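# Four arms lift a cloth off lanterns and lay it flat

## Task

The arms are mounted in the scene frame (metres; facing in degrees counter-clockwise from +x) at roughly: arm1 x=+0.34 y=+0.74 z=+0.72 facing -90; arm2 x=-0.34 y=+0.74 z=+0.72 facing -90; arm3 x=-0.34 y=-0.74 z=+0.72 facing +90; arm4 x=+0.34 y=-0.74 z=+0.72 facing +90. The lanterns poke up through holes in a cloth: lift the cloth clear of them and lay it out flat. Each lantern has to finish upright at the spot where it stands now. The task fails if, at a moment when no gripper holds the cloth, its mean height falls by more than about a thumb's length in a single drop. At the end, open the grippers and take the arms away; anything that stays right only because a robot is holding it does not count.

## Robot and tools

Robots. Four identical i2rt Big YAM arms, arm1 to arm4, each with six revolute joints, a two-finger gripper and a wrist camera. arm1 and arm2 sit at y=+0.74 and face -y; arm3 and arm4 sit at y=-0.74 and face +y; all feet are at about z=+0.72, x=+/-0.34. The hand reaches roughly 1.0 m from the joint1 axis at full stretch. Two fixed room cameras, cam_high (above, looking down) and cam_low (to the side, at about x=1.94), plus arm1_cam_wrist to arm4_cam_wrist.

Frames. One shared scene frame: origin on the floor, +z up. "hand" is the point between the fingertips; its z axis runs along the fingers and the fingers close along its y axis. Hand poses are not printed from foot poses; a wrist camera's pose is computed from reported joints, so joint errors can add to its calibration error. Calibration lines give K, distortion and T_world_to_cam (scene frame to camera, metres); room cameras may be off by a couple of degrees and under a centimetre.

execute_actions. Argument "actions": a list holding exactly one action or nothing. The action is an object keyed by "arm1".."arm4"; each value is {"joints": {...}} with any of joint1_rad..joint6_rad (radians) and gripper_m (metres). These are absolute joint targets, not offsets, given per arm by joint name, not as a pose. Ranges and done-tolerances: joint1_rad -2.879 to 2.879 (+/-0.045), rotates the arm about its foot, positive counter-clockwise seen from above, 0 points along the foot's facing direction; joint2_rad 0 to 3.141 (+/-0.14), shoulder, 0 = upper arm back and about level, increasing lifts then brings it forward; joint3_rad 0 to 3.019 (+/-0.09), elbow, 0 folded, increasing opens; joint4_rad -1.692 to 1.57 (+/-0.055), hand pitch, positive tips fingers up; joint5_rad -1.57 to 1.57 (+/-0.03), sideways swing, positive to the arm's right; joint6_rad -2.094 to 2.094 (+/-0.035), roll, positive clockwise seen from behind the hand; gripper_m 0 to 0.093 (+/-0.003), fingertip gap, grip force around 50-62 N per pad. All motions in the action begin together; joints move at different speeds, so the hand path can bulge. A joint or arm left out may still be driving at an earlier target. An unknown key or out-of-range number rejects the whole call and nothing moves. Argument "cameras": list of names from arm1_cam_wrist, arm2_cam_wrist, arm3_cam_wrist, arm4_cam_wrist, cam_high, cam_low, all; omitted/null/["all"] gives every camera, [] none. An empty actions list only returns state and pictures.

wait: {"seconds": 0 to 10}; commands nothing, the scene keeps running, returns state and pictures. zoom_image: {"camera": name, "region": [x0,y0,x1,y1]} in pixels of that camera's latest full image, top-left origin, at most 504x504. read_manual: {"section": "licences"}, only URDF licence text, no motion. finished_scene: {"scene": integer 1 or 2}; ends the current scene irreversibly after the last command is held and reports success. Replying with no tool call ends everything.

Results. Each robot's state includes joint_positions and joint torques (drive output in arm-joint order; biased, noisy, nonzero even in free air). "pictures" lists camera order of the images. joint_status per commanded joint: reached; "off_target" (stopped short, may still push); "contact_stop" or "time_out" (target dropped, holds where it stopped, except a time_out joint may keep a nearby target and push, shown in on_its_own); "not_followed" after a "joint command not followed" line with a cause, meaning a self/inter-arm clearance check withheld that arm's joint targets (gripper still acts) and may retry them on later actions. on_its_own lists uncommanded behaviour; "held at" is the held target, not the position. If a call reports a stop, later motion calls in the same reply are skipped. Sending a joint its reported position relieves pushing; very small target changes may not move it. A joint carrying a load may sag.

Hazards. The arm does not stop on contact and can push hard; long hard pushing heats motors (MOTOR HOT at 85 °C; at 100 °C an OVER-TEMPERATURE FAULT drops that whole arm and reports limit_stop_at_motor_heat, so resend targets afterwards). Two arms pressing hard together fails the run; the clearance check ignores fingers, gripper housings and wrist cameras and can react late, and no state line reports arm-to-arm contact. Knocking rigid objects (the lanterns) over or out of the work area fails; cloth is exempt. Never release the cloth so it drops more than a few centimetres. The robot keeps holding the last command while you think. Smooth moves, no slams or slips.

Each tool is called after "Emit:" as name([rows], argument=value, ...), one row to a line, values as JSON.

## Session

Emit:
execute_actions(actions=[], cameras=["cam_high","cam_low"])

Scene clock: 0.00 s.
Joint torques (N m, as the arm reports them, + toward a larger angle): no reading
arm1.joint_positions: joint1_rad=+0.007 joint2_rad=+0.443 joint3_rad=+1.460 joint4_rad=-1.541 joint5_rad=+0.006 joint6_rad=+0.003 gripper_m=+0.095
arm1.joint_status: not commanded
arm1.hand: x=+0.3326 y=+0.6169 z=+1.3503 quat_wxyz=(-0.343, -0.624, -0.600, +0.363) (m; scene frame)
arm2.joint_positions: joint1_rad=-0.003 joint2_rad=+0.438 joint3_rad=+1.467 joint4_rad=-1.543 joint5_rad=+0.002 joint6_rad=+0.008 gripper_m=+0.094
arm2.joint_status: not commanded
arm2.hand: x=-0.3327 y=+0.6225 z=+1.3200 quat_wxyz=(-0.361, -0.607, -0.613, +0.354) (m; scene frame)
arm3.joint_positions: joint1_rad=+0.012 joint2_rad=+0.432 joint3_rad=+1.476 joint4_rad=-1.540 joint5_rad=-0.001 joint6_rad=+0.010 gripper_m=+0.095
arm3.joint_status: not commanded
arm3.hand: x=-0.3351 y=-0.6245 z=+1.3797 quat_wxyz=(-0.369, +0.594, -0.621, -0.354) (m; scene frame)
arm4.joint_positions: joint1_rad=-0.001 joint2_rad=+0.451 joint3_rad=+1.461 joint4_rad=-1.519 joint5_rad=-0.013 joint6_rad=+0.017 gripper_m=+0.095
arm4.joint_status: not commanded
arm4.hand: x=+0.3359 y=-0.6092 z=+1.3720 quat_wxyz=(-0.341, +0.614, -0.607, -0.372) (m; scene frame)
pictures: cam_high, cam_low
Images, in order (width x height): cam_high 896x504, cam_low 896x504.

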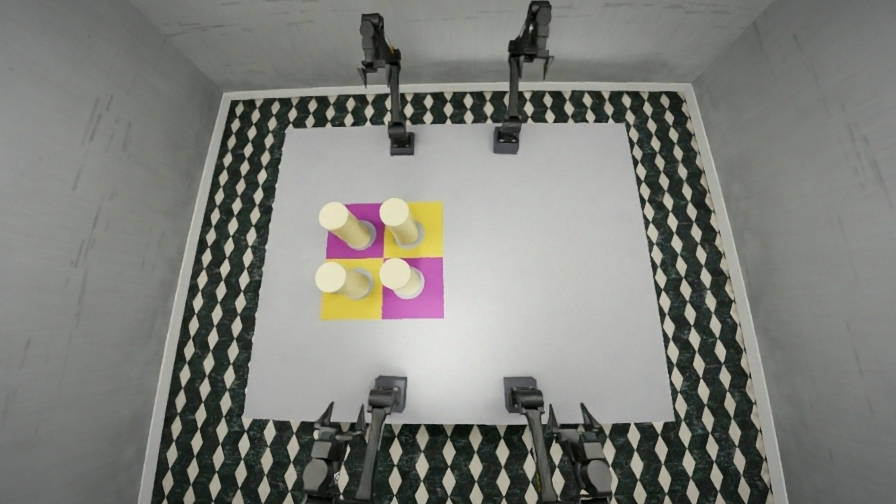

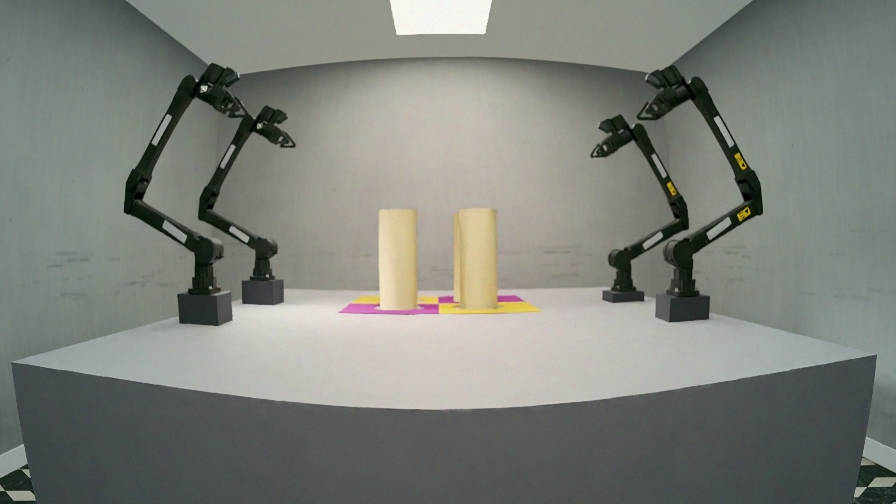

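Emit:
execute_actions([
  {"arm1":{"joints":{"joint1_rad":-0.66,"joint2_rad":1.0,"joint3_rad":1.1,"gripper_m":0.05}},"arm2":{"joints":{"joint1_rad":-0.64,"joint2_rad":1.0,"joint3_rad":1.0,"gripper_m":0.05}},"arm3":{"joints":{"joint1_rad":0.766,"joint2_rad":1.0,"joint3_rad":0.932,"gripper_m":0.05}},"arm4":{"joints":{"joint1_rad":0.76,"joint2_rad":1.0,"joint3_rad":1.0,"gripper_m":0.05}}},
], cameras=[])

Emit:
execute_actions([
  {"arm1":{"joints":{"joint2_rad":1.981,"joint3_rad":1.34,"joint4_rad":-0.53}},"arm2":{"joints":{"joint2_rad":1.856,"joint3_rad":1.25,"joint4_rad":-0.56}},"arm3":{"joints":{"joint2_rad":1.78,"joint4_rad":-0.33}},"arm4":{"joints":{"joint2_rad":1.88,"joint3_rad":1.125,"joint4_rad":-0.4}}},
])

Scene clock: 1.83 s.
Joint torques (N m, as the arm reports them, + toward a larger angle): arm1=[ 0.71 -3.71  9.08  0.65  0.12  0.07] | arm2=[ 0.09 -5.68 12.7   0.4   0.11  0.06] | arm3=[ 1.27 -7.5   9.36 -0.39 -0.01 -0.04] | arm4=[-1.52 -3.7  10.56  0.19 -0.17 -0.04]
arm1.joint_positions: joint1_rad=-0.658 joint2_rad=+0.996 joint3_rad=+1.091 joint4_rad=-1.541 joint5_rad=+0.005 joint6_rad=+0.003 gripper_m=+0.050
arm1.joint_status: all done
arm1.hand: x=+0.1524 y=+0.5238 z=+1.0728 quat_wxyz=(-0.022, -0.906, -0.419, +0.060) (m; scene frame)
arm2.joint_positions: joint1_rad=-0.633 joint2_rad=+0.998 joint3_rad=+0.973 joint4_rad=-1.538 joint5_rad=+0.001 joint6_rad=+0.008 gripper_m=+0.050
arm2.joint_status: all done
arm2.hand: x=-0.4827 y=+0.5301 z=+0.9919 quat_wxyz=(-0.002, -0.889, -0.458, +0.005) (m; scene frame)
arm3.joint_positions: joint1_rad=+0.762 joint2_rad=+1.017 joint3_rad=+0.918 joint4_rad=-1.534 joint5_rad=+0.000 joint6_rad=+0.010 gripper_m=+0.050
arm3.joint_status: all done
arm3.hand: x=-0.4963 y=-0.5534 z=+1.0196 quat_wxyz=(+0.012, +0.906, -0.421, +0.033) (m; scene frame)
arm4.joint_positions: joint1_rad=+0.758 joint2_rad=+1.007 joint3_rad=+0.975 joint4_rad=-1.518 joint5_rad=-0.012 joint6_rad=+0.017 gripper_m=+0.050
arm4.joint_status: all done
arm4.hand: x=+0.1496 y=-0.5543 z=+1.0425 quat_wxyz=(+0.006, +0.921, -0.389, -0.016) (m; scene frame)
pictures: none
No camera images: the call's "cameras" was empty. Leave "cameras" out to get every camera's image.

Scene clock: 3.50 s.
Joint torques (N m, as the arm reports them, + toward a larger angle): arm1=[  0.52 -17.64   7.96   1.83   0.13   0.05] | arm2=[  0.12 -17.76  10.32   1.65   0.12   0.06] | arm3=[  1.15 -15.5    7.15   1.45   0.    -0.05] | arm4=[ -1.41 -15.22   8.66   1.29  -0.17  -0.04]
arm1.joint_positions: joint1_rad=-0.658 joint2_rad=+1.979 joint3_rad=+1.330 joint4_rad=-0.551 joint5_rad=+0.005 joint6_rad=+0.003 gripper_m=+0.050
arm1.joint_status: all done
arm1.hand: x=-0.0717 y=+0.2614 z=+0.7873 quat_wxyz=(-0.074, -0.892, -0.412, +0.171) (m; scene frame)
arm2.joint_positions: joint1_rad=-0.633 joint2_rad=+1.861 joint3_rad=+1.234 joint4_rad=-0.573 joint5_rad=+0.001 joint6_rad=+0.008 gripper_m=+0.050
arm2.joint_status: all done
arm2.hand: x=-0.6761 y=+0.2540 z=+0.7833 quat_wxyz=(-0.086, -0.873, -0.450, +0.165) (m; scene frame)
arm3.joint_positions: joint1_rad=+0.762 joint2_rad=+1.773 joint3_rad=+0.918 joint4_rad=-0.350 joint5_rad=+0.000 joint6_rad=+0.010 gripper_m=+0.050
arm3.joint_status: all done
arm3.hand: x=-0.6625 y=-0.3582 z=+0.7825 quat_wxyz=(-0.076, +0.892, -0.414, -0.162) (m; scene frame)
arm4.joint_positions: joint1_rad=+0.758 joint2_rad=+1.888 joint3_rad=+1.101 joint4_rad=-0.425 joint5_rad=-0.012 joint6_rad=+0.017 gripper_m=+0.050
arm4.joint_status: all done
arm4.hand: x=-0.0640 y=-0.3461 z=+0.7834 quat_wxyz=(-0.057, +0.906, -0.382, -0.172) (m; scene frame)
pictures: arm1_cam_wrist, arm2_cam_wrist, arm3_cam_wrist, arm4_cam_wrist, cam_high, cam_low
camera_calibration (this result's frames):
arm1_cam_wrist: T_world_to_cam=[[-0.762098, 0.647395, 0.00922527, -0.234831], [0.627828, 0.735432, 0.254896, -0.346839], [0.158234, 0.200048, -0.966924, 0.844947], [0, 0, 0, 1]] pos_world=[-0.0949083, 0.238075, 0.907575]
arm2_cam_wrist: T_world_to_cam=[[-0.8096, 0.586737, -0.0169466, -0.684126], [0.564155, 0.785764, 0.253585, -0.0134366], [0.162104, 0.195742, -0.967165, 0.944404], [0, 0, 0, 1]] pos_world=[-0.69938, 0.227101, 0.905208]
arm3_cam_wrist: T_world_to_cam=[[0.765547, 0.643365, 0.00439693, 0.732165], [0.618913, -0.738284, 0.268112, -0.0589781], [0.17574, -0.202531, -0.963378, 0.920736], [0, 0, 0, 1]] pos_world=[-0.685815, -0.328114, 0.89961]
arm4_cam_wrist: T_world_to_cam=[[0.712006, 0.701226, -0.0364749, 0.320347], [0.684507, -0.681577, 0.258656, -0.387238], [0.156516, -0.209132, -0.965281, 0.816804], [0, 0, 0, 1]] pos_world=[-0.0908646, -0.317748, 0.900291]
Images, in order (width x height): arm1_cam_wrist 616x616, arm2_cam_wrist 616x616, arm3_cam_wrist 616x616, arm4_cam_wrist 616x616, cam_high 896x504, cam_low 896x504.

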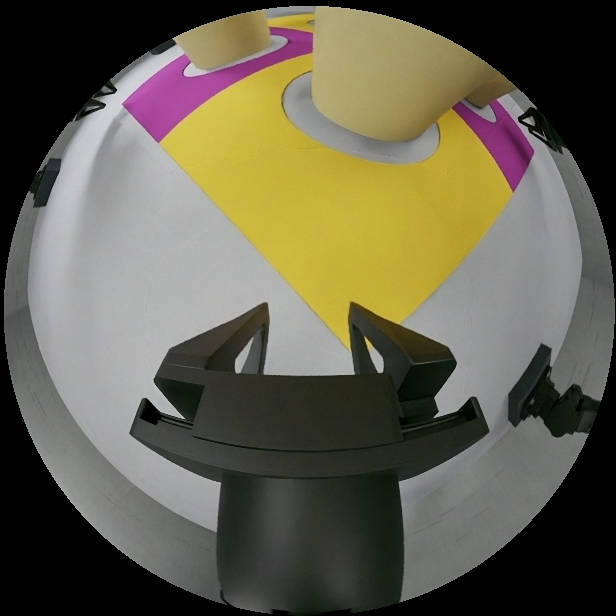

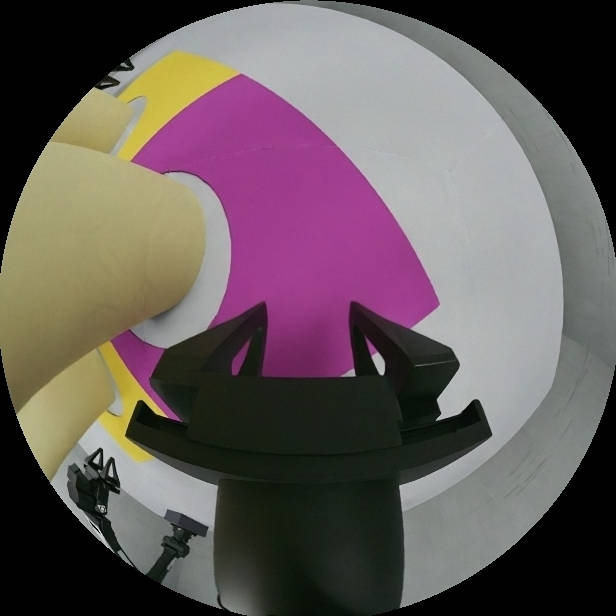

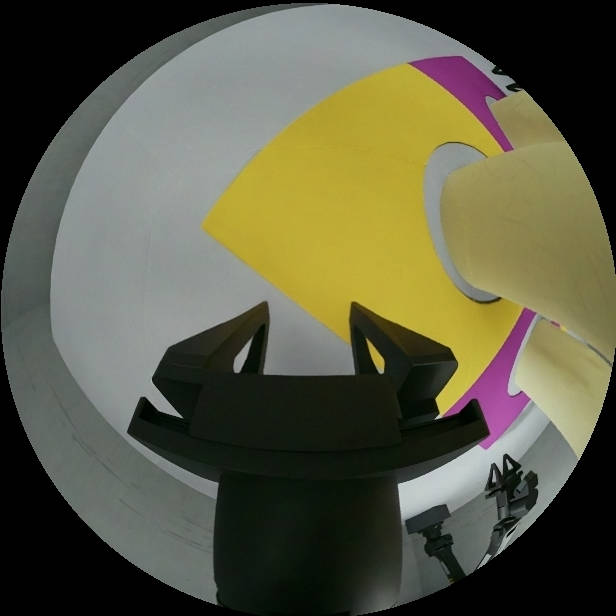

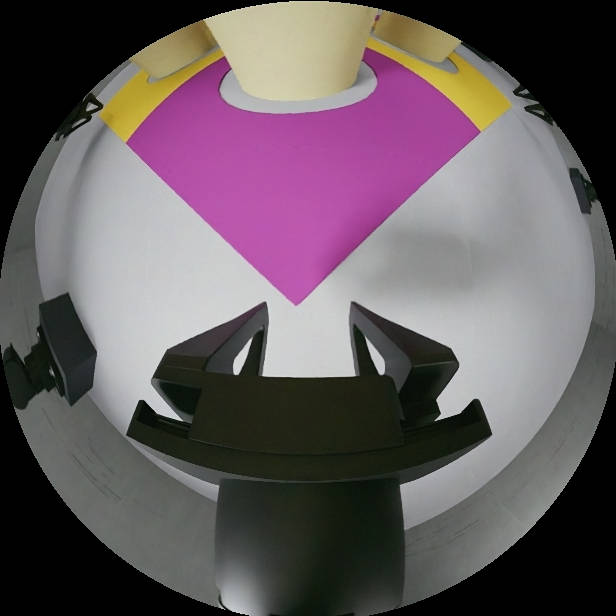

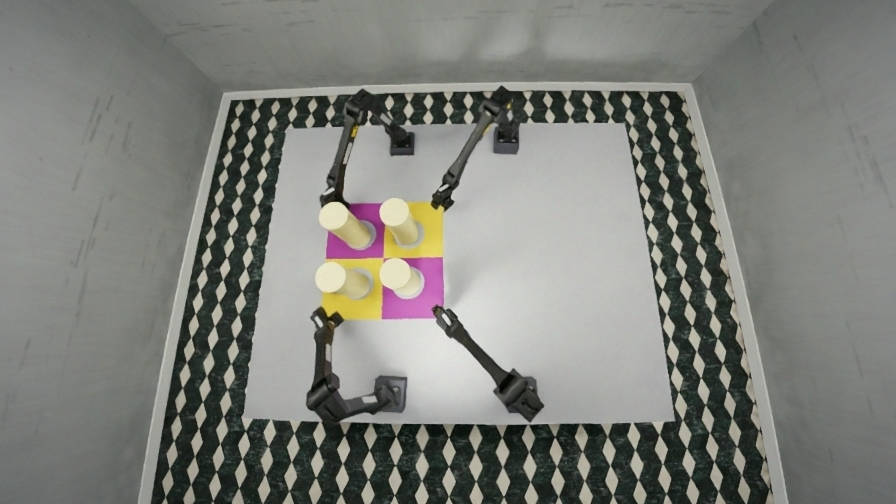

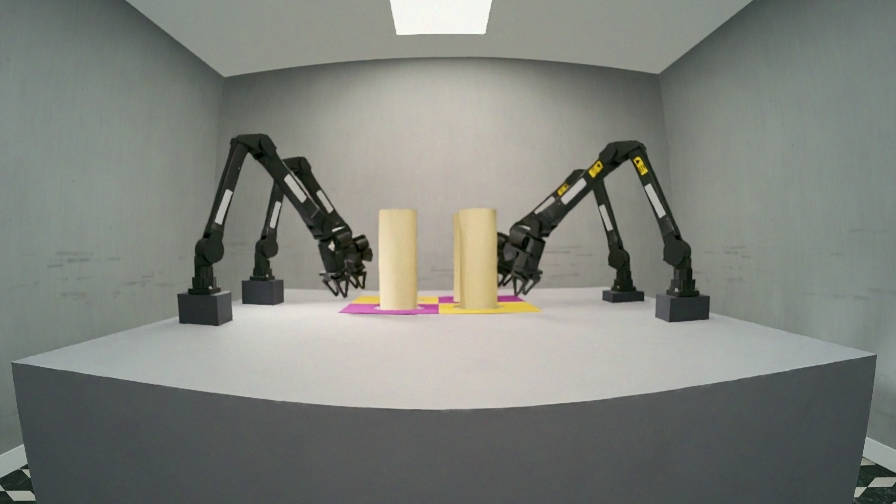

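Emit:
execute_actions([
  {"arm1":{"joints":{"joint1_rad":-0.73,"joint3_rad":1.24,"joint4_rad":-0.37}},"arm2":{"joints":{"joint1_rad":-0.755,"joint3_rad":1.17,"joint4_rad":-0.42}},"arm3":{"joints":{"joint1_rad":0.857,"joint2_rad":1.9,"joint3_rad":1.055,"joint4_rad":-0.235}},"arm4":{"joints":{"joint1_rad":0.78,"joint2_rad":1.97,"joint3_rad":1.175,"joint4_rad":-0.28}}},
], cameras=[])

Emit:
execute_actions([
  {"arm1":{"joints":{"joint2_rad":2.09}},"arm2":{"joints":{"joint2_rad":1.97}},"arm3":{"joints":{"joint2_rad":2.02}},"arm4":{"joints":{"joint2_rad":2.08}}},
])

Scene clock: 4.77 s.
Joint torques (N m, as the arm reports them, + toward a larger angle): arm1=[  1.85 -16.47   6.6    2.     0.11   0.07] | arm2=[  1.24 -17.14   9.09   1.78   0.09   0.06] | arm3=[ -0.04 -16.68   8.55   1.51  -0.02  -0.04] | arm4=[ -1.16 -15.27   9.28   1.39  -0.17  -0.04]
arm1.joint_positions: joint1_rad=-0.738 joint2_rad=+1.973 joint3_rad=+1.245 joint4_rad=-0.392 joint5_rad=+0.005 joint6_rad=+0.003 gripper_m=+0.050
arm1.joint_status: all done
arm1.hand: x=-0.1067 y=+0.2979 z=+0.7736 quat_wxyz=(-0.082, -0.900, -0.373, +0.210) (m; scene frame)
arm2.joint_positions: joint1_rad=-0.766 joint2_rad=+1.858 joint3_rad=+1.164 joint4_rad=-0.435 joint5_rad=+0.002 joint6_rad=+0.008 gripper_m=+0.050
arm2.joint_status: all done
arm2.hand: x=-0.7373 y=+0.3042 z=+0.7705 quat_wxyz=(-0.089, -0.895, -0.388, +0.202) (m; scene frame)
arm3.joint_positions: joint1_rad=+0.865 joint2_rad=+1.890 joint3_rad=+1.022 joint4_rad=-0.252 joint5_rad=+0.000 joint6_rad=+0.010 gripper_m=+0.050
arm3.joint_status: all done
arm3.hand: x=-0.7405 y=-0.3553 z=+0.7678 quat_wxyz=(-0.083, +0.905, -0.365, -0.204) (m; scene frame)
arm4.joint_positions: joint1_rad=+0.775 joint2_rad=+1.967 joint3_rad=+1.141 joint4_rad=-0.305 joint5_rad=-0.012 joint6_rad=+0.017 gripper_m=+0.050
arm4.joint_status: all done
arm4.hand: x=-0.0953 y=-0.3296 z=+0.7659 quat_wxyz=(-0.070, +0.902, -0.372, -0.210) (m; scene frame)
pictures: none
No camera images: the call's "cameras" was empty. Leave "cameras" out to get every camera's image.

Scene clock: 5.87 s.
Joint torques (N m, as the arm reports them, + toward a larger angle): arm1=[  1.7  -14.47   5.76   1.29   0.11   0.07] | arm2=[  1.74 -14.2    7.99   1.2    0.12   0.04] | arm3=[  0.22 -12.46   6.63   1.1   -0.05  -0.04] | arm4=[ -1.23 -13.39   7.14   0.91  -0.22  -0.04]
arm1.joint_positions: joint1_rad=-0.738 joint2_rad=+2.047 joint3_rad=+1.248 joint4_rad=-0.376 joint5_rad=+0.005 joint6_rad=+0.003 gripper_m=+0.050
arm1.joint_status: all done
arm1.hand: x=-0.1016 y=+0.3034 z=+0.7321 quat_wxyz=(-0.072, -0.905, -0.375, +0.185) (m; scene frame)
arm2.joint_positions: joint1_rad=-0.765 joint2_rad=+1.925 joint3_rad=+1.171 joint4_rad=-0.422 joint5_rad=+0.001 joint6_rad=+0.010 gripper_m=+0.050
arm2.joint_status: all done
arm2.hand: x=-0.7349 y=+0.3062 z=+0.7363 quat_wxyz=(-0.080, -0.900, -0.389, +0.181) (m; scene frame)
arm3.joint_positions: joint1_rad=+0.864 joint2_rad=+1.957 joint3_rad=+1.044 joint4_rad=-0.244 joint5_rad=+0.002 joint6_rad=+0.009 gripper_m=+0.050
arm3.joint_status: all done
arm3.hand: x=-0.7400 y=-0.3544 z=+0.7399 quat_wxyz=(-0.077, +0.908, -0.367, -0.186) (m; scene frame)
arm4.joint_positions: joint1_rad=+0.776 joint2_rad=+2.047 joint3_rad=+1.163 joint4_rad=-0.291 joint5_rad=-0.011 joint6_rad=+0.017 gripper_m=+0.050
arm4.joint_status: all done
arm4.hand: x=-0.0947 y=-0.3310 z=+0.7291 quat_wxyz=(-0.063, +0.906, -0.373, -0.189) (m; scene frame)
pictures: arm1_cam_wrist, arm2_cam_wrist, arm3_cam_wrist, arm4_cam_wrist, cam_high, cam_low
camera_calibration (this result's frames):
arm1_cam_wrist: T_world_to_cam=[[-0.707513, 0.706645, 0.00889726, -0.296467], [0.689226, 0.687181, 0.229676, -0.305459], [0.156185, 0.168631, -0.973227, 0.801905], [0, 0, 0, 1]] pos_world=[-0.12447, 0.284177, 0.85323]
arm2_cam_wrist: T_world_to_cam=[[-0.723618, 0.689951, -0.0185714, -0.730349], [0.668353, 0.707174, 0.230672, 0.108206], [0.172285, 0.154506, -0.972854, 0.92251], [0, 0, 0, 1]] pos_world=[-0.759748, 0.284851, 0.858944]
arm3_cam_wrist: T_world_to_cam=[[0.695964, 0.718062, 0.00461097, 0.764069], [0.69925, -0.679164, 0.223129, 0.116871], [0.163352, -0.152065, -0.974778, 0.911206], [0, 0, 0, 1]] pos_world=[-0.762334, -0.330711, 0.858623]
arm4_cam_wrist: T_world_to_cam=[[0.698978, 0.714252, -0.0357053, 0.332248], [0.702321, -0.676177, 0.222555, -0.312126], [0.134817, -0.180638, -0.974266, 0.786239], [0, 0, 0, 1]] pos_world=[-0.11902, -0.306337, 0.847334]
Images, in order (width x height): arm1_cam_wrist 616x616, arm2_cam_wrist 616x616, arm3_cam_wrist 616x616, arm4_cam_wrist 616x616, cam_high 896x504, cam_low 896x504.

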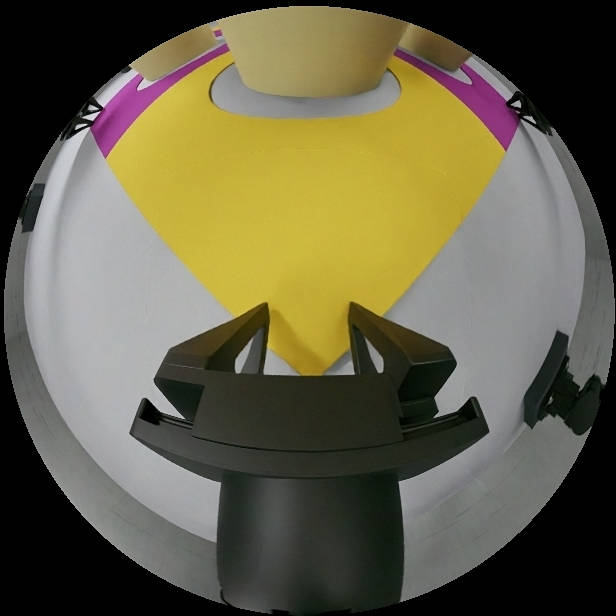

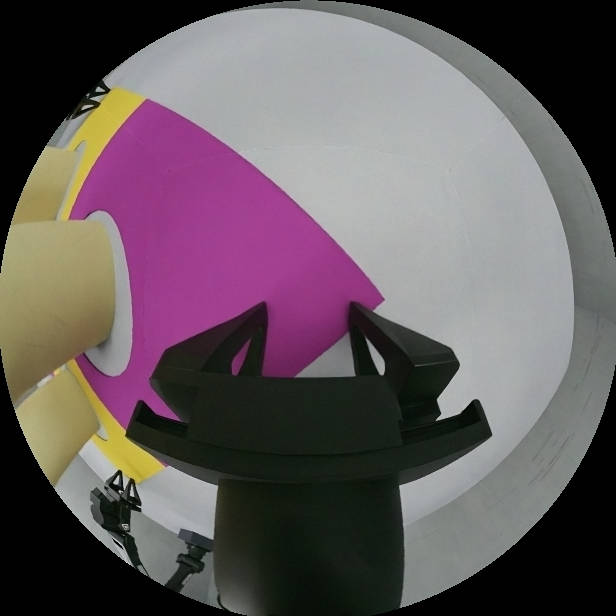

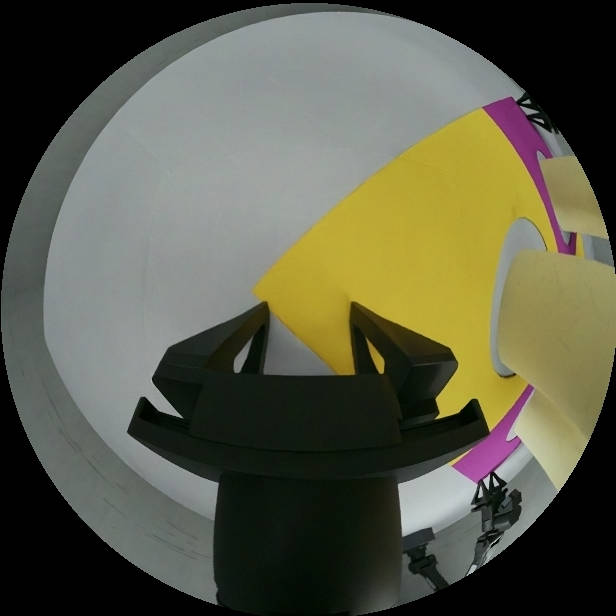

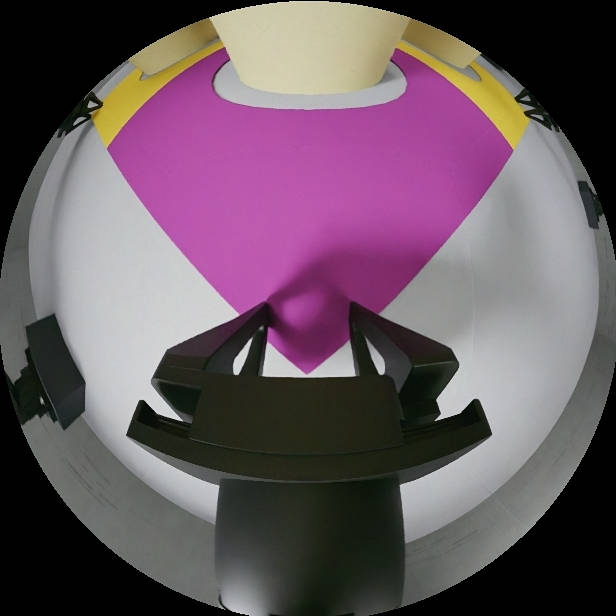

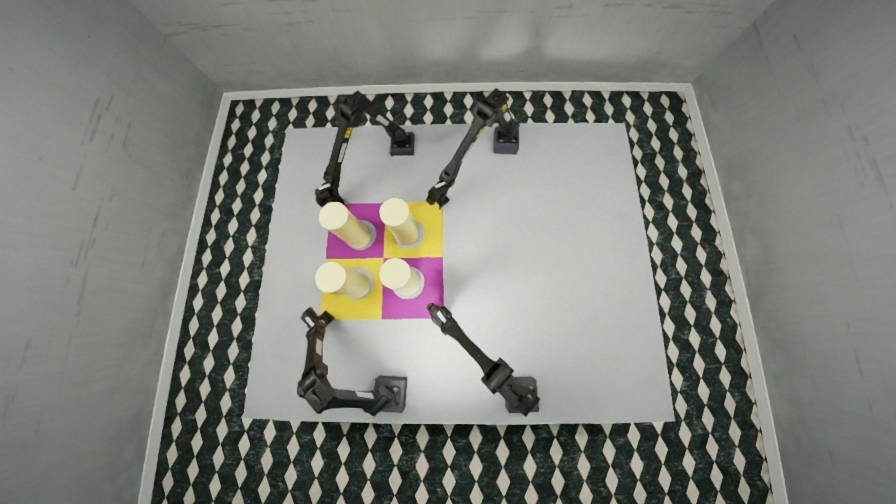

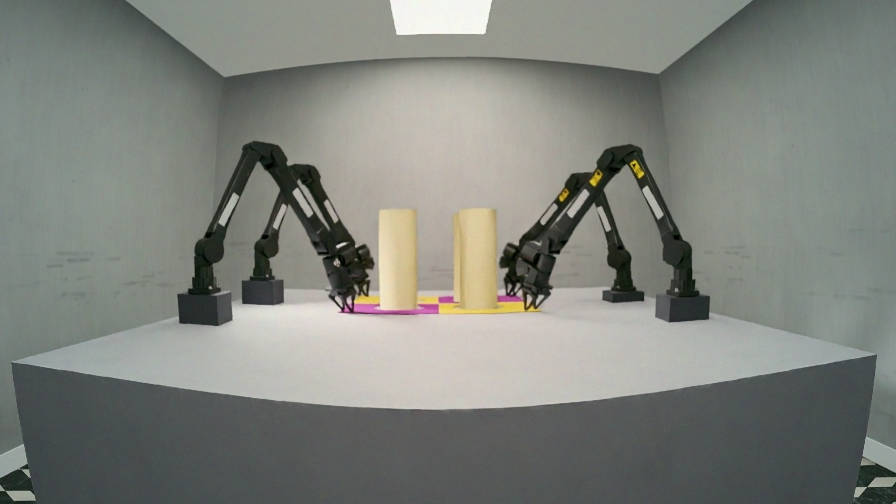

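Emit:
execute_actions([
  {"arm1":{"joints":{"gripper_m":0}},"arm2":{"joints":{"gripper_m":0}},"arm3":{"joints":{"gripper_m":0}},"arm4":{"joints":{"gripper_m":0}}},
], cameras=[])

Emit:
execute_actions([
  {"arm1":{"joints":{"joint2_rad":1.855,"joint3_rad":1.35,"joint4_rad":-0.635}},"arm2":{"joints":{"joint1_rad":-0.74,"joint2_rad":1.728,"joint3_rad":1.27,"joint4_rad":-0.674}},"arm3":{"joints":{"joint1_rad":0.845,"joint2_rad":1.737,"joint3_rad":1.11,"joint4_rad":-0.51}},"arm4":{"joints":{"joint2_rad":1.827,"joint3_rad":1.26,"joint4_rad":-0.56}}},
], cameras=["cam_low","cam_high","arm2_cam_wrist","arm3_cam_wrist"])

Scene clock: 6.83 s.
Joint torques (N m, as the arm reports them, + toward a larger angle): arm1=[  1.57 -14.37   5.75   1.23   0.13   0.08] | arm2=[  1.83 -14.34   7.99   1.14   0.11   0.04] | arm3=[  1.28 -12.39   6.63   0.88  -0.03  -0.03] | arm4=[ -1.23 -13.33   7.18   0.9   -0.22  -0.04]
arm1.joint_positions: joint1_rad=-0.737 joint2_rad=+2.047 joint3_rad=+1.248 joint4_rad=-0.376 joint5_rad=+0.005 joint6_rad=+0.003 gripper_m=+0.001
arm1.joint_status: all done
arm1.hand: x=-0.1011 y=+0.3029 z=+0.7321 quat_wxyz=(-0.072, -0.905, -0.376, +0.185) (m; scene frame)
arm2.joint_positions: joint1_rad=-0.765 joint2_rad=+1.925 joint3_rad=+1.171 joint4_rad=-0.421 joint5_rad=+0.001 joint6_rad=+0.010 gripper_m=+0.000
arm2.joint_status: all done
arm2.hand: x=-0.7350 y=+0.3058 z=+0.7364 quat_wxyz=(-0.080, -0.900, -0.389, +0.181) (m; scene frame)
arm3.joint_positions: joint1_rad=+0.850 joint2_rad=+1.957 joint3_rad=+1.048 joint4_rad=-0.240 joint5_rad=+0.002 joint6_rad=+0.009 gripper_m=+0.002
arm3.joint_status: all done
arm3.hand: x=-0.7367 y=-0.3469 z=+0.7415 quat_wxyz=(-0.079, +0.905, -0.373, -0.190) (m; scene frame)
arm4.joint_positions: joint1_rad=+0.777 joint2_rad=+2.047 joint3_rad=+1.163 joint4_rad=-0.291 joint5_rad=-0.011 joint6_rad=+0.017 gripper_m=+0.001
arm4.joint_status: all done
arm4.hand: x=-0.0949 y=-0.3312 z=+0.7291 quat_wxyz=(-0.063, +0.906, -0.373, -0.189) (m; scene frame)
pictures: none
No camera images: the call's "cameras" was empty. Leave "cameras" out to get every camera's image.

Scene clock: 8.17 s.
Joint torques (N m, as the arm reports them, + toward a larger angle): arm1=[  1.44 -15.05   9.49   0.44   0.11   0.08] | arm2=[  1.71 -15.91  11.79   0.67   0.07   0.04] | arm3=[  0.39 -16.55   9.6    0.06  -0.03  -0.03] | arm4=[ -1.25 -13.92   9.83   0.06  -0.22  -0.04]
arm1.joint_positions: joint1_rad=-0.737 joint2_rad=+1.835 joint3_rad=+1.331 joint4_rad=-0.617 joint5_rad=+0.005 joint6_rad=+0.003 gripper_m=+0.001
arm1.joint_status: all done
arm1.hand: x=-0.1076 y=+0.2953 z=+0.8688 quat_wxyz=(-0.082, -0.900, -0.373, +0.209) (m; scene frame)
arm2.joint_positions: joint1_rad=-0.751 joint2_rad=+1.719 joint3_rad=+1.248 joint4_rad=-0.665 joint5_rad=+0.002 joint6_rad=+0.010 gripper_m=+0.000
arm2.joint_status: all done
arm2.hand: x=-0.7278 y=+0.3014 z=+0.8611 quat_wxyz=(-0.089, -0.893, -0.394, +0.198) (m; scene frame)
arm3.joint_positions: joint1_rad=+0.850 joint2_rad=+1.729 joint3_rad=+1.078 joint4_rad=-0.497 joint5_rad=+0.002 joint6_rad=+0.009 gripper_m=+0.002
arm3.joint_status: all done
arm3.hand: x=-0.7311 y=-0.3531 z=+0.8499 quat_wxyz=(-0.080, +0.905, -0.372, -0.190) (m; scene frame)
arm4.joint_positions: joint1_rad=+0.777 joint2_rad=+1.815 joint3_rad=+1.236 joint4_rad=-0.542 joint5_rad=-0.011 joint6_rad=+0.017 gripper_m=+0.001
arm4.joint_status: all done
arm4.hand: x=-0.1027 y=-0.3216 z=+0.8665 quat_wxyz=(-0.072, +0.901, -0.371, -0.214) (m; scene frame)
pictures: arm2_cam_wrist, arm3_cam_wrist, cam_high, cam_low
camera_calibration (this result's frames):
arm2_cam_wrist: T_world_to_cam=[[-0.733879, 0.679046, -0.0178504, -0.724398], [0.664071, 0.722729, 0.191502, 0.103912], [0.14294, 0.128685, -0.98133, 1.03722], [0, 0, 0, 1]] pos_world=[-0.748886, 0.283324, 0.98503]
arm3_cam_wrist: T_world_to_cam=[[0.705758, 0.708438, 0.00461143, 0.760177], [0.691374, -0.690151, 0.213759, 0.0853505], [0.154617, -0.147674, -0.976876, 1.01419], [0, 0, 0, 1]] pos_world=[-0.752323, -0.329864, 0.968991]
Images, in order (width x height): arm2_cam_wrist 616x616, arm3_cam_wrist 616x616, cam_high 896x504, cam_low 896x504.

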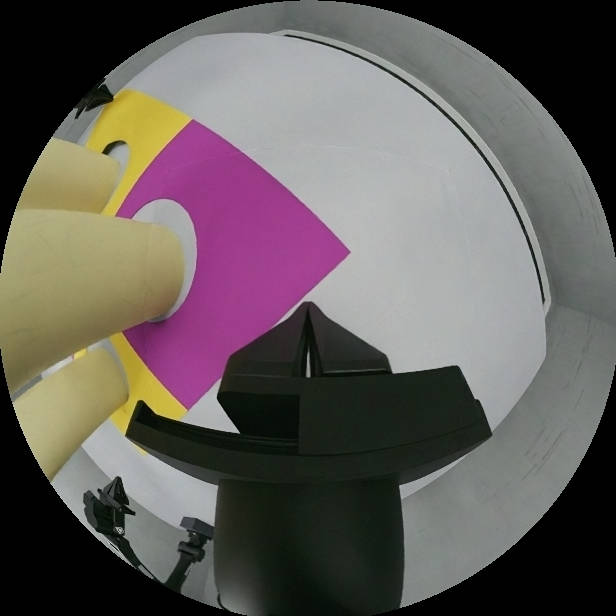

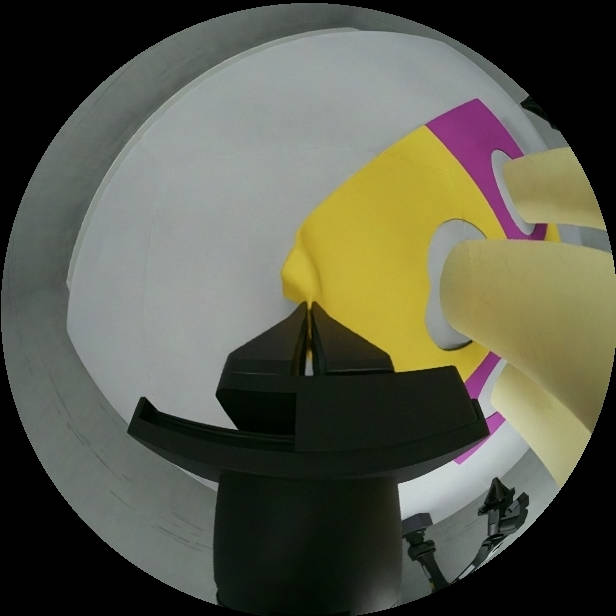

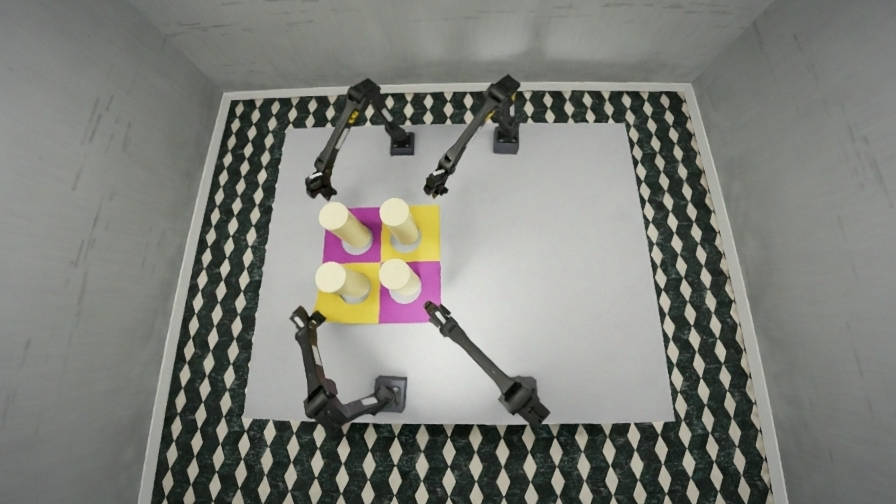

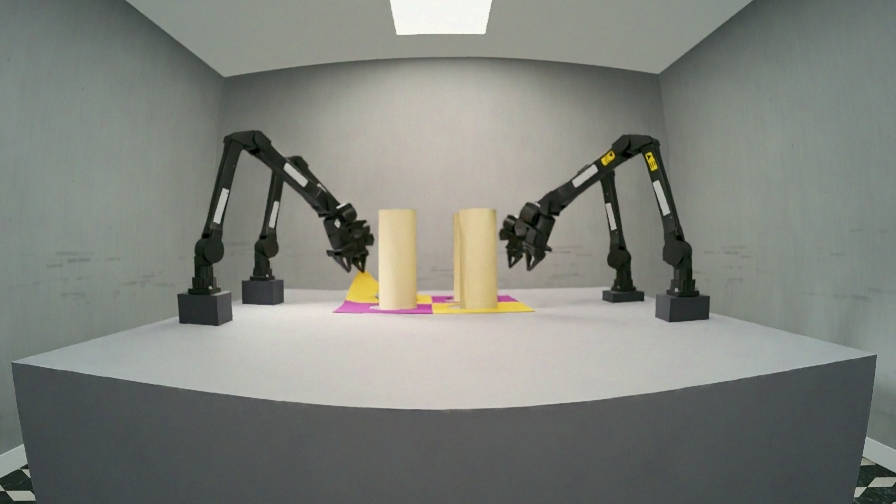

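Emit:
execute_actions([
  {"arm1":{"joints":{"joint1_rad":-0.7,"joint2_rad":2.14,"joint3_rad":1.285,"joint4_rad":-0.37,"gripper_m":0.06}},"arm2":{"joints":{"joint1_rad":-0.81,"joint2_rad":2.02,"joint3_rad":1.22,"joint4_rad":-0.42,"gripper_m":0.06}},"arm3":{"joints":{"joint1_rad":0.88,"joint2_rad":1.93,"joint3_rad":1.05,"joint4_rad":-0.25}},"arm4":{"joints":{"joint1_rad":0.795,"joint2_rad":2.1,"joint3_rad":1.165,"joint4_rad":-0.28,"gripper_m":0.06}}},
], cameras=["arm1_cam_wrist","arm2_cam_wrist","arm4_cam_wrist"])

Emit:
execute_actions([
  {"arm1":{"joints":{"gripper_m":0}},"arm2":{"joints":{"gripper_m":0}},"arm4":{"joints":{"gripper_m":0}}},
], cameras=["arm1_cam_wrist","arm2_cam_wrist","arm4_cam_wrist"])

Scene clock: 9.80 s.
Joint torques (N m, as the arm reports them, + toward a larger angle): arm1=[  0.65 -14.11   5.06   1.31   0.07   0.06] | arm2=[  0.58 -14.44   6.96   1.13   0.14  -0.02] | arm3=[  1.16 -18.89   6.37   1.47   0.07  -0.02] | arm4=[ -1.25 -12.58   5.63   0.9   -0.17  -0.07]
arm1.joint_positions: joint1_rad=-0.703 joint2_rad=+2.083 joint3_rad=+1.305 joint4_rad=-0.375 joint5_rad=+0.007 joint6_rad=+0.005 gripper_m=+0.060
arm1.joint_status: all done
arm1.hand: x=-0.1004 y=+0.2725 z=+0.7308 quat_wxyz=(-0.079, -0.897, -0.389, +0.194) (m; scene frame)
arm2.joint_positions: joint1_rad=-0.810 joint2_rad=+1.967 joint3_rad=+1.235 joint4_rad=-0.420 joint5_rad=+0.001 joint6_rad=+0.017 gripper_m=+0.060
arm2.joint_status: all done
arm2.hand: x=-0.7712 y=+0.3068 z=+0.7361 quat_wxyz=(-0.081, -0.907, -0.365, +0.193) (m; scene frame)
arm3.joint_positions: joint1_rad=+0.877 joint2_rad=+1.930 joint3_rad=+1.045 joint4_rad=-0.268 joint5_rad=-0.002 joint6_rad=+0.009 gripper_m=+0.002
arm3.joint_status: all done
arm3.hand: x=-0.7459 y=-0.3598 z=+0.7522 quat_wxyz=(-0.074, +0.910, -0.360, -0.189) (m; scene frame)
arm4.joint_positions: joint1_rad=+0.791 joint2_rad=+2.055 joint3_rad=+1.174 joint4_rad=-0.290 joint5_rad=-0.012 joint6_rad=+0.020 gripper_m=+0.060
arm4.joint_status: all done
arm4.hand: x=-0.1039 y=-0.3348 z=+0.7284 quat_wxyz=(-0.061, +0.908, -0.367, -0.192) (m; scene frame)
pictures: arm1_cam_wrist, arm2_cam_wrist, arm4_cam_wrist
camera_calibration (this result's frames):
arm1_cam_wrist: T_world_to_cam=[[-0.730724, 0.682606, 0.00958813, -0.270068], [0.669025, 0.713251, 0.208995, -0.278856], [0.135822, 0.159132, -0.97787, 0.80959], [0, 0, 0, 1]] pos_world=[-0.120744, 0.254413, 0.852542]
arm2_cam_wrist: T_world_to_cam=[[-0.688231, 0.72515, -0.0222624, -0.737831], [0.706326, 0.676742, 0.207663, 0.187612], [0.165653, 0.127196, -0.977947, 0.935487], [0, 0, 0, 1]] pos_world=[-0.79528, 0.289083, 0.859471]
arm4_cam_wrist: T_world_to_cam=[[0.689859, 0.72295, -0.0379159, 0.344917], [0.711603, -0.66754, 0.219113, -0.301694], [0.133097, -0.178138, -0.974962, 0.787287], [0, 0, 0, 1]] pos_world=[-0.128044, -0.310505, 0.846759]
Images, in order (width x height): arm1_cam_wrist 616x616, arm2_cam_wrist 616x616, arm4_cam_wrist 616x616.

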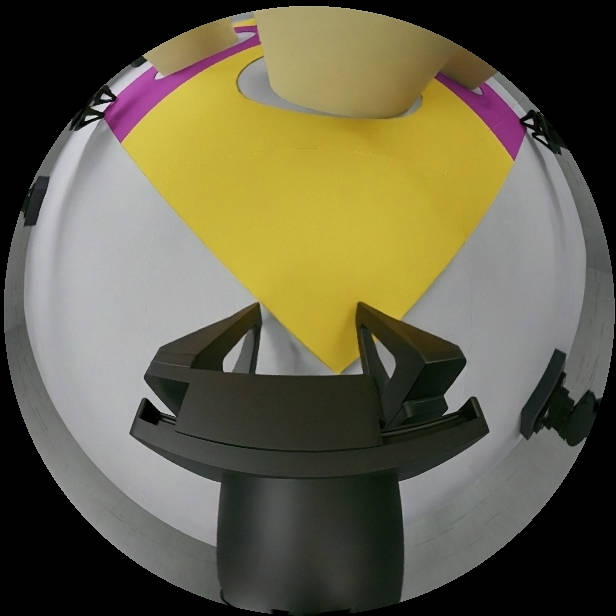

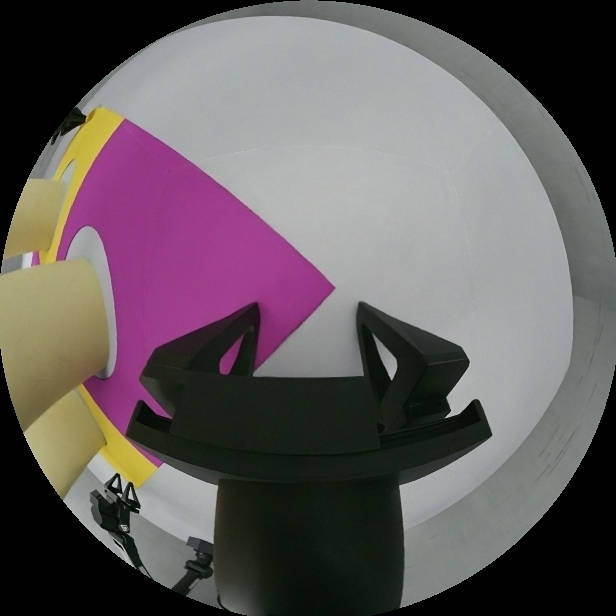

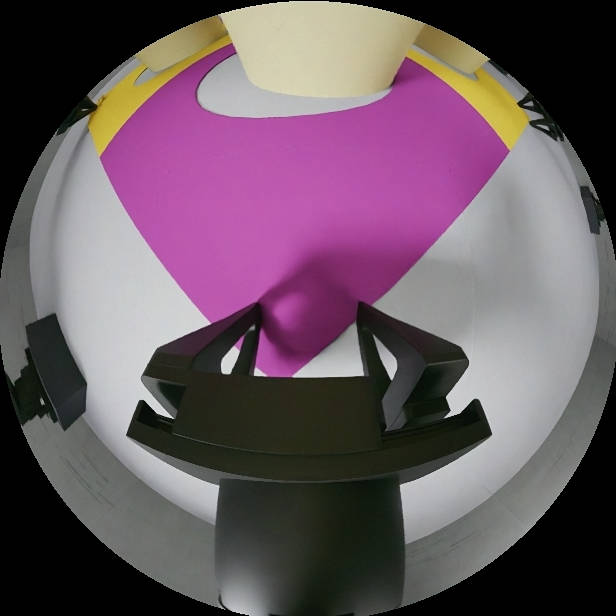

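Scene clock: 10.43 s.
Joint torques (N m, as the arm reports them, + toward a larger angle): arm1=[  1.3  -14.22   5.02   1.2   -0.16   0.05] | arm2=[  1.11 -15.77   6.92   1.14   0.35  -0.02] | arm3=[  1.2  -18.59   6.38   1.52   0.06  -0.03] | arm4=[ -1.58 -12.53   5.58   0.73   0.01  -0.07]
arm1.joint_positions: joint1_rad=-0.706 joint2_rad=+2.083 joint3_rad=+1.305 joint4_rad=-0.372 joint5_rad=+0.013 joint6_rad=+0.005 gripper_m=+0.003
arm1.joint_status: all done
arm1.hand: x=-0.1029 y=+0.2741 z=+0.7311 quat_wxyz=(-0.076, -0.898, -0.387, +0.196) (m; scene frame)
arm2.joint_positions: joint1_rad=-0.807 joint2_rad=+1.967 joint3_rad=+1.235 joint4_rad=-0.420 joint5_rad=-0.006 joint6_rad=+0.017 gripper_m=+0.000
arm2.joint_status: all done
arm2.hand: x=-0.7694 y=+0.3049 z=+0.7361 quat_wxyz=(-0.085, -0.906, -0.367, +0.191) (m; scene frame)
arm3.joint_positions: joint1_rad=+0.877 joint2_rad=+1.930 joint3_rad=+1.045 joint4_rad=-0.268 joint5_rad=-0.002 joint6_rad=+0.009 gripper_m=+0.002
arm3.joint_status: not commanded
arm3.hand: x=-0.7459 y=-0.3598 z=+0.7522 quat_wxyz=(-0.074, +0.910, -0.360, -0.189) (m; scene frame)
arm4.joint_positions: joint1_rad=+0.795 joint2_rad=+2.055 joint3_rad=+1.174 joint4_rad=-0.285 joint5_rad=-0.016 joint6_rad=+0.020 gripper_m=+0.003
arm4.joint_status: gripper_m off_target (ended at +0.003, target +0.000)
arm4.hand: x=-0.1067 y=-0.3361 z=+0.7289 quat_wxyz=(-0.060, +0.908, -0.365, -0.195) (m; scene frame)
pictures: arm1_cam_wrist, arm2_cam_wrist, arm4_cam_wrist
camera_calibration (this result's frames):
arm1_cam_wrist: T_world_to_cam=[[-0.726969, 0.686511, 0.01478, -0.277481], [0.674029, 0.70931, 0.206311, -0.27477], [0.131152, 0.159944, -0.978375, 0.80964], [0, 0, 0, 1]] pos_world=[-0.122702, 0.255893, 0.852921]
arm2_cam_wrist: T_world_to_cam=[[-0.691813, 0.721513, -0.0285271, -0.732277], [0.702004, 0.681307, 0.207391, 0.183118], [0.169071, 0.123449, -0.977842, 0.939171], [0, 0, 0, 1]] pos_world=[-0.793935, 0.287648, 0.859495]
arm4_cam_wrist: T_world_to_cam=[[0.68591, 0.726524, -0.0411073, 0.350923], [0.716328, -0.664185, 0.213853, -0.295199], [0.128066, -0.17613, -0.976001, 0.788873], [0, 0, 0, 1]] pos_world=[-0.13027, -0.312076, 0.847495]
Images, in order (width x height): arm1_cam_wrist 616x616, arm2_cam_wrist 616x616, arm4_cam_wrist 616x616.

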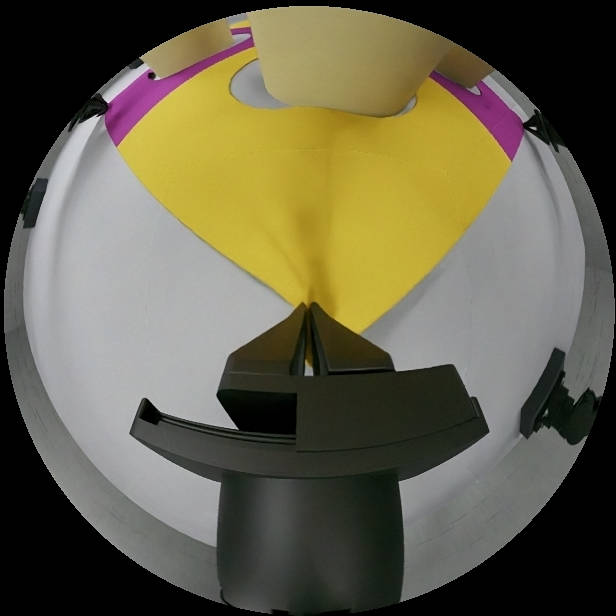

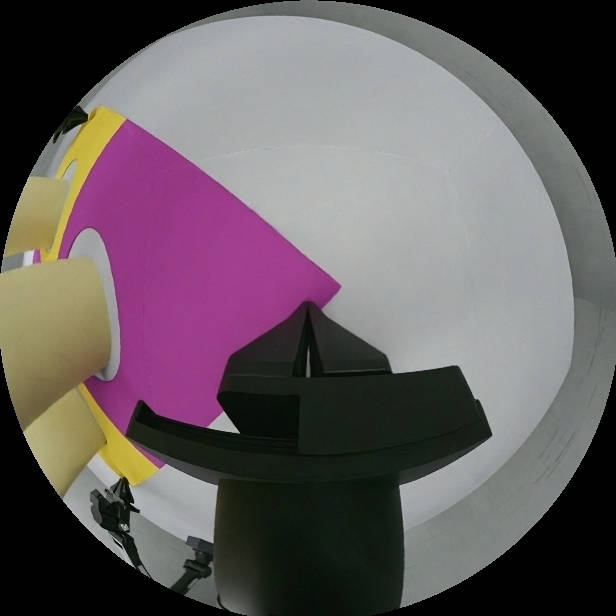

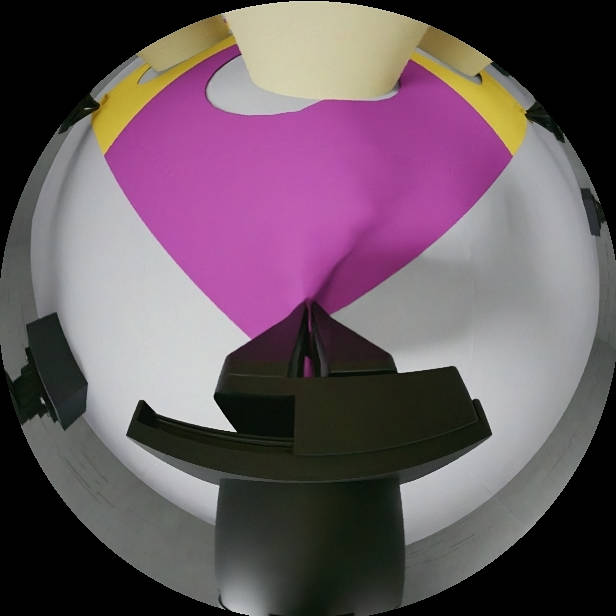

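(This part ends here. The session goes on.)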